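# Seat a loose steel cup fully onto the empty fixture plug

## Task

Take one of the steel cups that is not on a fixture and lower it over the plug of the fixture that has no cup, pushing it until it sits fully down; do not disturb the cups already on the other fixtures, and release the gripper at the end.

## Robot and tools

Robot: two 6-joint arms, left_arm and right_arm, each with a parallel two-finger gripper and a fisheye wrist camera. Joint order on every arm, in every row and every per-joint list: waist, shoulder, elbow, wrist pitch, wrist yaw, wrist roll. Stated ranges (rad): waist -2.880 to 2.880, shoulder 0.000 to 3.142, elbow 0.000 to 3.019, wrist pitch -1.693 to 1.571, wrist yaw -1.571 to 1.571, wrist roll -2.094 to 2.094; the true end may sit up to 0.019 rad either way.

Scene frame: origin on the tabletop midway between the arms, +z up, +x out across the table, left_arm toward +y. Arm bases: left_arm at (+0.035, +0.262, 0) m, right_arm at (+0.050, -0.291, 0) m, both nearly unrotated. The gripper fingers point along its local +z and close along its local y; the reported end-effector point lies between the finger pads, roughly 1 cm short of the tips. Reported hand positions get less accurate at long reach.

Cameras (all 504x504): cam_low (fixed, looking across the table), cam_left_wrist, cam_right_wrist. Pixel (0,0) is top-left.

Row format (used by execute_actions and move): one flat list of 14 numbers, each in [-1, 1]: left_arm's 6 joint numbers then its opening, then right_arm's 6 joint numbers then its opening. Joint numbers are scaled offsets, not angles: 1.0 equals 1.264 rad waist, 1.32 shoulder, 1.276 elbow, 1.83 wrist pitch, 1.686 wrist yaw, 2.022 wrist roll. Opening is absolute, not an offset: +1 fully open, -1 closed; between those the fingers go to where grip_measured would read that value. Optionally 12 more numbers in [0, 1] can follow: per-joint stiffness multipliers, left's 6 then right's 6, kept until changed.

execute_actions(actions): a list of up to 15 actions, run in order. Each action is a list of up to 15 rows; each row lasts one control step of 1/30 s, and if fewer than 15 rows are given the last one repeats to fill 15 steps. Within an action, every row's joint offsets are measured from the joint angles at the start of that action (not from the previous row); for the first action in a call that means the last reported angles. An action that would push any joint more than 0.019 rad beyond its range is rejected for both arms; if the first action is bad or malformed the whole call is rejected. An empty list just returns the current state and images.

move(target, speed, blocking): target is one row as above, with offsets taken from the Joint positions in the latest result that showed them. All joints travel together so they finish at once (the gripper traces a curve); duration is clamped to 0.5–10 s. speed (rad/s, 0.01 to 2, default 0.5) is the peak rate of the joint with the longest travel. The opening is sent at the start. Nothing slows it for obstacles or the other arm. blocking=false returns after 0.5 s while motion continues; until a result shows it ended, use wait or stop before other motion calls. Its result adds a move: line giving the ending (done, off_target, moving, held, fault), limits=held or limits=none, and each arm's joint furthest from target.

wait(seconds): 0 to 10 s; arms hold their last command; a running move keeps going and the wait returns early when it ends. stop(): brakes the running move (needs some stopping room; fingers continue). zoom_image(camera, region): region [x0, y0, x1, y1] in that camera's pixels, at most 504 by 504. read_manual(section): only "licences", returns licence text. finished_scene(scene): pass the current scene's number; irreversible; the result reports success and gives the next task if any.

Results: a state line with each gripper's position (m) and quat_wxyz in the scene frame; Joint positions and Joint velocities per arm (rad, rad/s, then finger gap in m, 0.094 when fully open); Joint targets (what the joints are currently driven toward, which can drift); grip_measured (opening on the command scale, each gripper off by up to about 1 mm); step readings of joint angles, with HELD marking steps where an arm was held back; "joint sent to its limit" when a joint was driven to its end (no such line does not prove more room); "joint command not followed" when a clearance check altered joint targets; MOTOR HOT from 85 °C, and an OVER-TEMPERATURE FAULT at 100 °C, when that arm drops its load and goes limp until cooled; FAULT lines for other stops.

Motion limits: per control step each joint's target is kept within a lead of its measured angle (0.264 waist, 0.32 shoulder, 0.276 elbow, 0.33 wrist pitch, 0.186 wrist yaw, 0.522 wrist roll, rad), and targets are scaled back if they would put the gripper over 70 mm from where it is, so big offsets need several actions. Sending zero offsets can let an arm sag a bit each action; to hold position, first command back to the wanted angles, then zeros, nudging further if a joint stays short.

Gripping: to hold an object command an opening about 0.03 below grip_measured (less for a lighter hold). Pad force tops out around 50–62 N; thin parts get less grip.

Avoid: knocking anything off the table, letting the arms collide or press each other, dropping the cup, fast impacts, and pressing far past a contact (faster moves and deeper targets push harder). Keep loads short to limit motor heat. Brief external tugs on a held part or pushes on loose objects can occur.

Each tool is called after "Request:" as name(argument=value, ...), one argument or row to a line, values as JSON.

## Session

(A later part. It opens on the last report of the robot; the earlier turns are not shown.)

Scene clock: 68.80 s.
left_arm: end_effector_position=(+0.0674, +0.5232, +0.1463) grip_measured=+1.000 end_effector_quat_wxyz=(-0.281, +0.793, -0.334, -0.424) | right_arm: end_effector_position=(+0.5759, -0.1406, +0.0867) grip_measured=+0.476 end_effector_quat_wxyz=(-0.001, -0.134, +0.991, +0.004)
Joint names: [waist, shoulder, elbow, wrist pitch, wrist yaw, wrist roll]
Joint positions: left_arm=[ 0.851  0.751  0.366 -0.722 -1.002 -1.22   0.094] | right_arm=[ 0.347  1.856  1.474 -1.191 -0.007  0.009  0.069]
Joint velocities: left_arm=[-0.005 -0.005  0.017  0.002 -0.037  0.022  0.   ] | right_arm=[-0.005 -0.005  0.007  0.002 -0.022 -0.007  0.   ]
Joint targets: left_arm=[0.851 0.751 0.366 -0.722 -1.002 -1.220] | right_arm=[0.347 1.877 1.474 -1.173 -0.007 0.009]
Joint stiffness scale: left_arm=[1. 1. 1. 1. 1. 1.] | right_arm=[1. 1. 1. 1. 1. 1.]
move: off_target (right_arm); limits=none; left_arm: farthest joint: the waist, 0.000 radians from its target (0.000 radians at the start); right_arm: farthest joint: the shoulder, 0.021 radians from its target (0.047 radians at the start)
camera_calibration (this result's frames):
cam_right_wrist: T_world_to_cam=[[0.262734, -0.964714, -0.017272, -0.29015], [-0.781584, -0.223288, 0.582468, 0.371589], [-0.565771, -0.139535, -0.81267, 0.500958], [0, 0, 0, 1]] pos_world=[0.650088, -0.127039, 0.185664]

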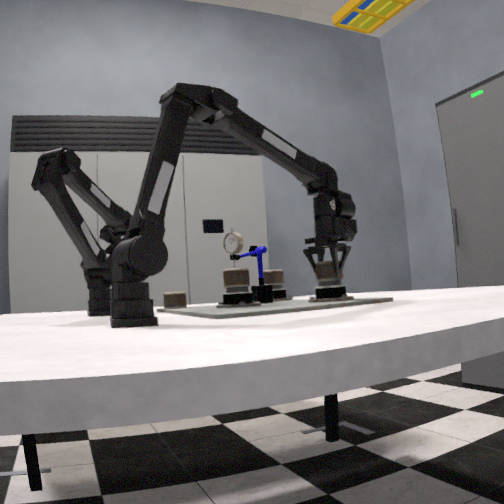

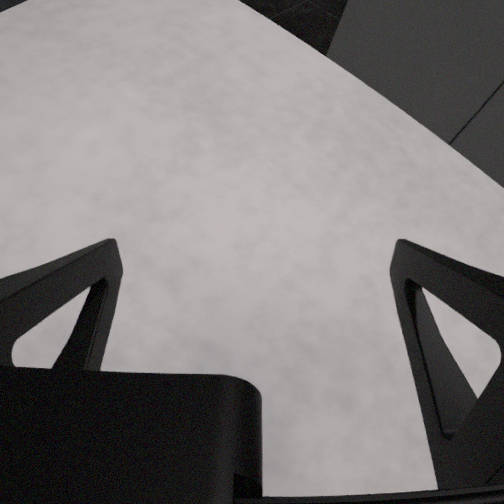

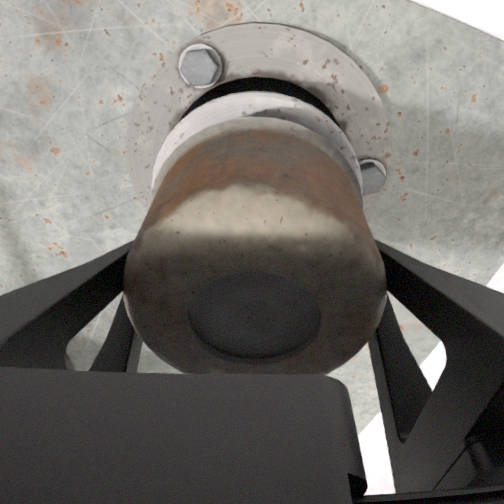

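Small extra press, release, lift.

Request:
execute_actions(
  actions=[
    [[0,0,0,0,0,0,1,0,0.026,-0.008,0.01,0,0,0.42]],
    [[0,0,0,0,0,0,1,0,0,0.01,0,0,0,0.42],[0,0,0,0,0,0,1,0,0,0.01,0,0,0,0.42],[0,0,0,0,0,0,1,0,0,0.01,0,0,0,0.42],[0,0,0,0,0,0,1,0,0,0.01,0,0,0,1]],
  ],
)

Request:
move(
  target=[0,0,0,0,0,0,1,0,-0.055,0.11,-0.075,0,0,1],
  speed=0.3,
)

Scene clock: 74.40 s.
left_arm: end_effector_position=(+0.0674, +0.5232, +0.1463) grip_measured=+1.000 end_effector_quat_wxyz=(-0.281, +0.793, -0.334, -0.424) | right_arm: end_effector_position=(+0.5756, -0.1407, +0.0863) grip_measured=+1.000 end_effector_quat_wxyz=(-0.002, -0.134, +0.991, +0.004)
Joint names: [waist, shoulder, elbow, wrist pitch, wrist yaw, wrist roll]
Joint positions: left_arm=[ 0.851  0.751  0.366 -0.722 -1.002 -1.22   0.094] | right_arm=[ 0.347  1.856  1.473 -1.19  -0.007  0.009  0.094]
Joint velocities: left_arm=[ 0.005 -0.005  0.002  0.012  0.007 -0.007  0.   ] | right_arm=[-0.005 -0.005 -0.002 -0.007 -0.007 -0.022  0.   ]
Joint targets: left_arm=[0.851 0.751 0.366 -0.722 -1.002 -1.220] | right_arm=[0.347 1.856 1.486 -1.190 -0.007 0.009]
Joint stiffness scale: left_arm=[1. 1. 1. 1. 1. 1.] | right_arm=[1. 1. 1. 1. 1. 1.]
Step readings (joint positions; steps 1 to 15: 1st action; 16 to 30: 2nd action):
0: left_arm=[0.851 0.751 0.366 -0.722 -1.002 -1.220] | right_arm=[0.347 1.856 1.474 -1.191 -0.007 0.009]
1: left_arm=[0.851 0.751 0.366 -0.722 -1.002 -1.220] | right_arm=[0.347 1.856 1.473 -1.190 -0.007 0.009]
2: left_arm=[0.851 0.751 0.366 -0.722 -1.002 -1.220] | right_arm=[0.347 1.856 1.473 -1.190 -0.007 0.009]
4: left_arm=[0.851 0.751 0.366 -0.722 -1.002 -1.220] | right_arm=[0.347 1.856 1.473 -1.190 -0.007 0.009]
8: left_arm=[0.851 0.751 0.366 -0.722 -1.002 -1.220] | right_arm=[0.347 1.856 1.473 -1.190 -0.007 0.009]
15: left_arm=[0.851 0.751 0.366 -0.722 -1.002 -1.220] | right_arm=[0.347 1.856 1.473 -1.190 -0.007 0.009]
16: left_arm=[0.851 0.751 0.366 -0.722 -1.002 -1.220] | right_arm=[0.347 1.856 1.473 -1.190 -0.007 0.009]
17: left_arm=[0.851 0.751 0.366 -0.722 -1.002 -1.220] | right_arm=[0.347 1.856 1.473 -1.190 -0.007 0.009]
19: left_arm=[0.851 0.751 0.366 -0.722 -1.002 -1.220] | right_arm=[0.347 1.856 1.473 -1.190 -0.007 0.009]
23: left_arm=[0.851 0.751 0.366 -0.722 -1.002 -1.220] | right_arm=[0.347 1.856 1.473 -1.190 -0.007 0.009]
30: Joint positions above
camera_calibration (this result's frames):
cam_right_wrist: T_world_to_cam=[[0.262728, -0.964715, -0.0172676, -0.290157], [-0.78137, -0.223227, 0.582778, 0.371475], [-0.566069, -0.139619, -0.812448, 0.50062], [0, 0, 0, 1]] pos_world=[0.649877, -0.127099, 0.18523]

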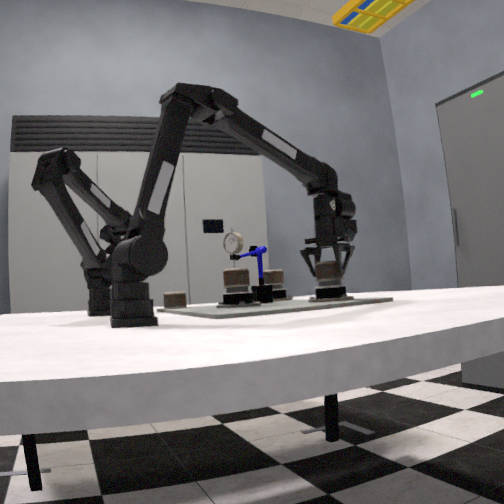

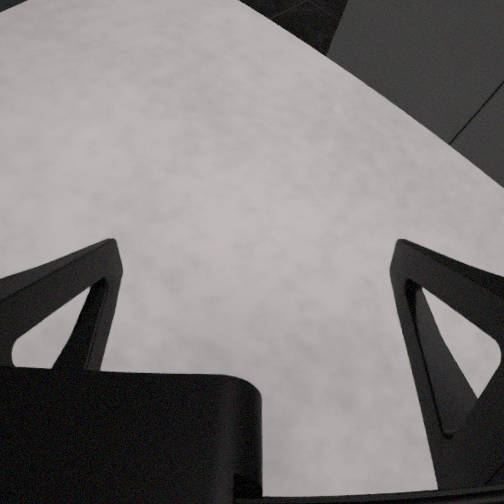

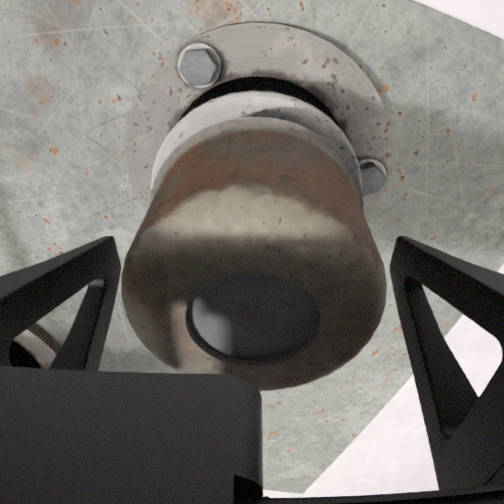

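Scene clock: 75.37 s.
left_arm: end_effector_position=(+0.0674, +0.5232, +0.1463) grip_measured=+1.000 end_effector_quat_wxyz=(-0.281, +0.793, -0.334, -0.424) | right_arm: end_effector_position=(+0.5824, -0.1388, +0.1607) grip_measured=+1.000 end_effector_quat_wxyz=(+0.023, -0.134, +0.991, +0.007)
Joint names: [waist, shoulder, elbow, wrist pitch, wrist yaw, wrist roll]
Joint positions: left_arm=[ 0.851  0.751  0.366 -0.722 -1.002 -1.22   0.094] | right_arm=[ 0.347  1.786  1.576 -1.313 -0.007  0.009  0.094]
Joint velocities: left_arm=[-0.005 -0.015 -0.017  0.002 -0.007 -0.037  0.   ] | right_arm=[-0.005  0.005 -0.007 -0.002  0.022 -0.007  0.   ]
Joint targets: left_arm=[0.851 0.751 0.366 -0.722 -1.002 -1.220] | right_arm=[0.347 1.783 1.613 -1.327 -0.007 0.009]
Joint stiffness scale: left_arm=[1. 1. 1. 1. 1. 1.] | right_arm=[1. 1. 1. 1. 1. 1.]
move: off_target (right_arm); limits=none; left_arm: farthest joint: the waist, 0.000 radians from its target (0.000 radians at the start); right_arm: farthest joint: the elbow, 0.038 radians from its target (0.140 radians at the start)
camera_calibration (this result's frames):
cam_right_wrist: T_world_to_cam=[[0.263565, -0.964477, -0.0178252, -0.289154], [-0.808193, -0.23087, 0.541778, 0.354936], [-0.526648, -0.128387, -0.840333, 0.548283], [0, 0, 0, 1]] pos_world=[0.651819, -0.126546, 0.263289]

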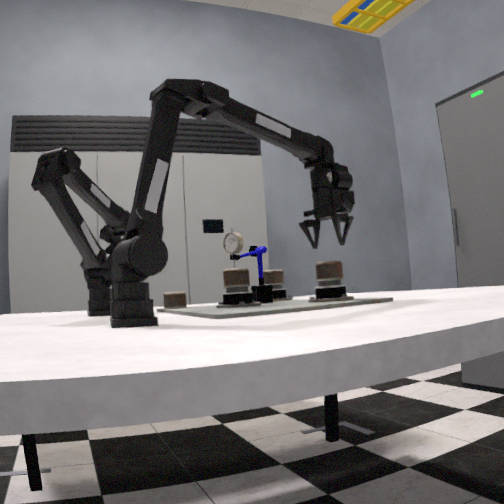

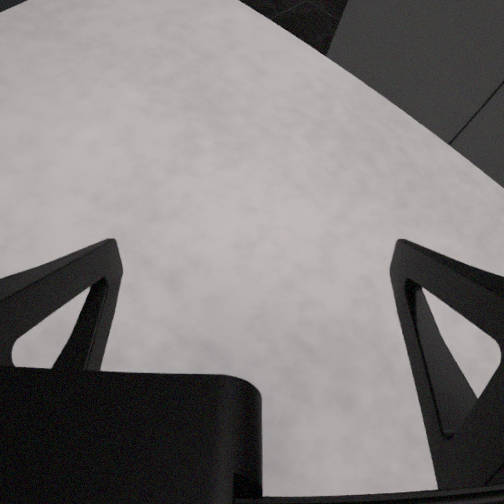

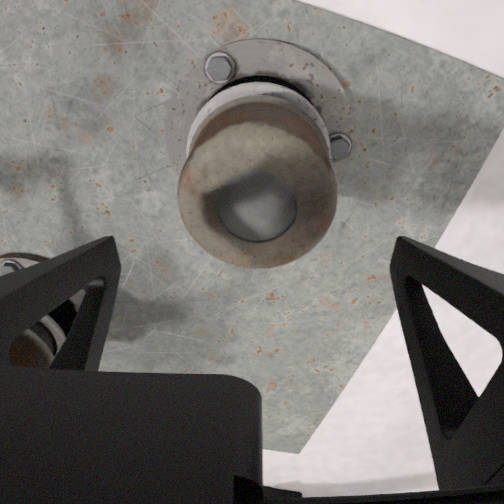

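Request:
finished_scene(
  scene=1,
)

The scene is finished: the task was done.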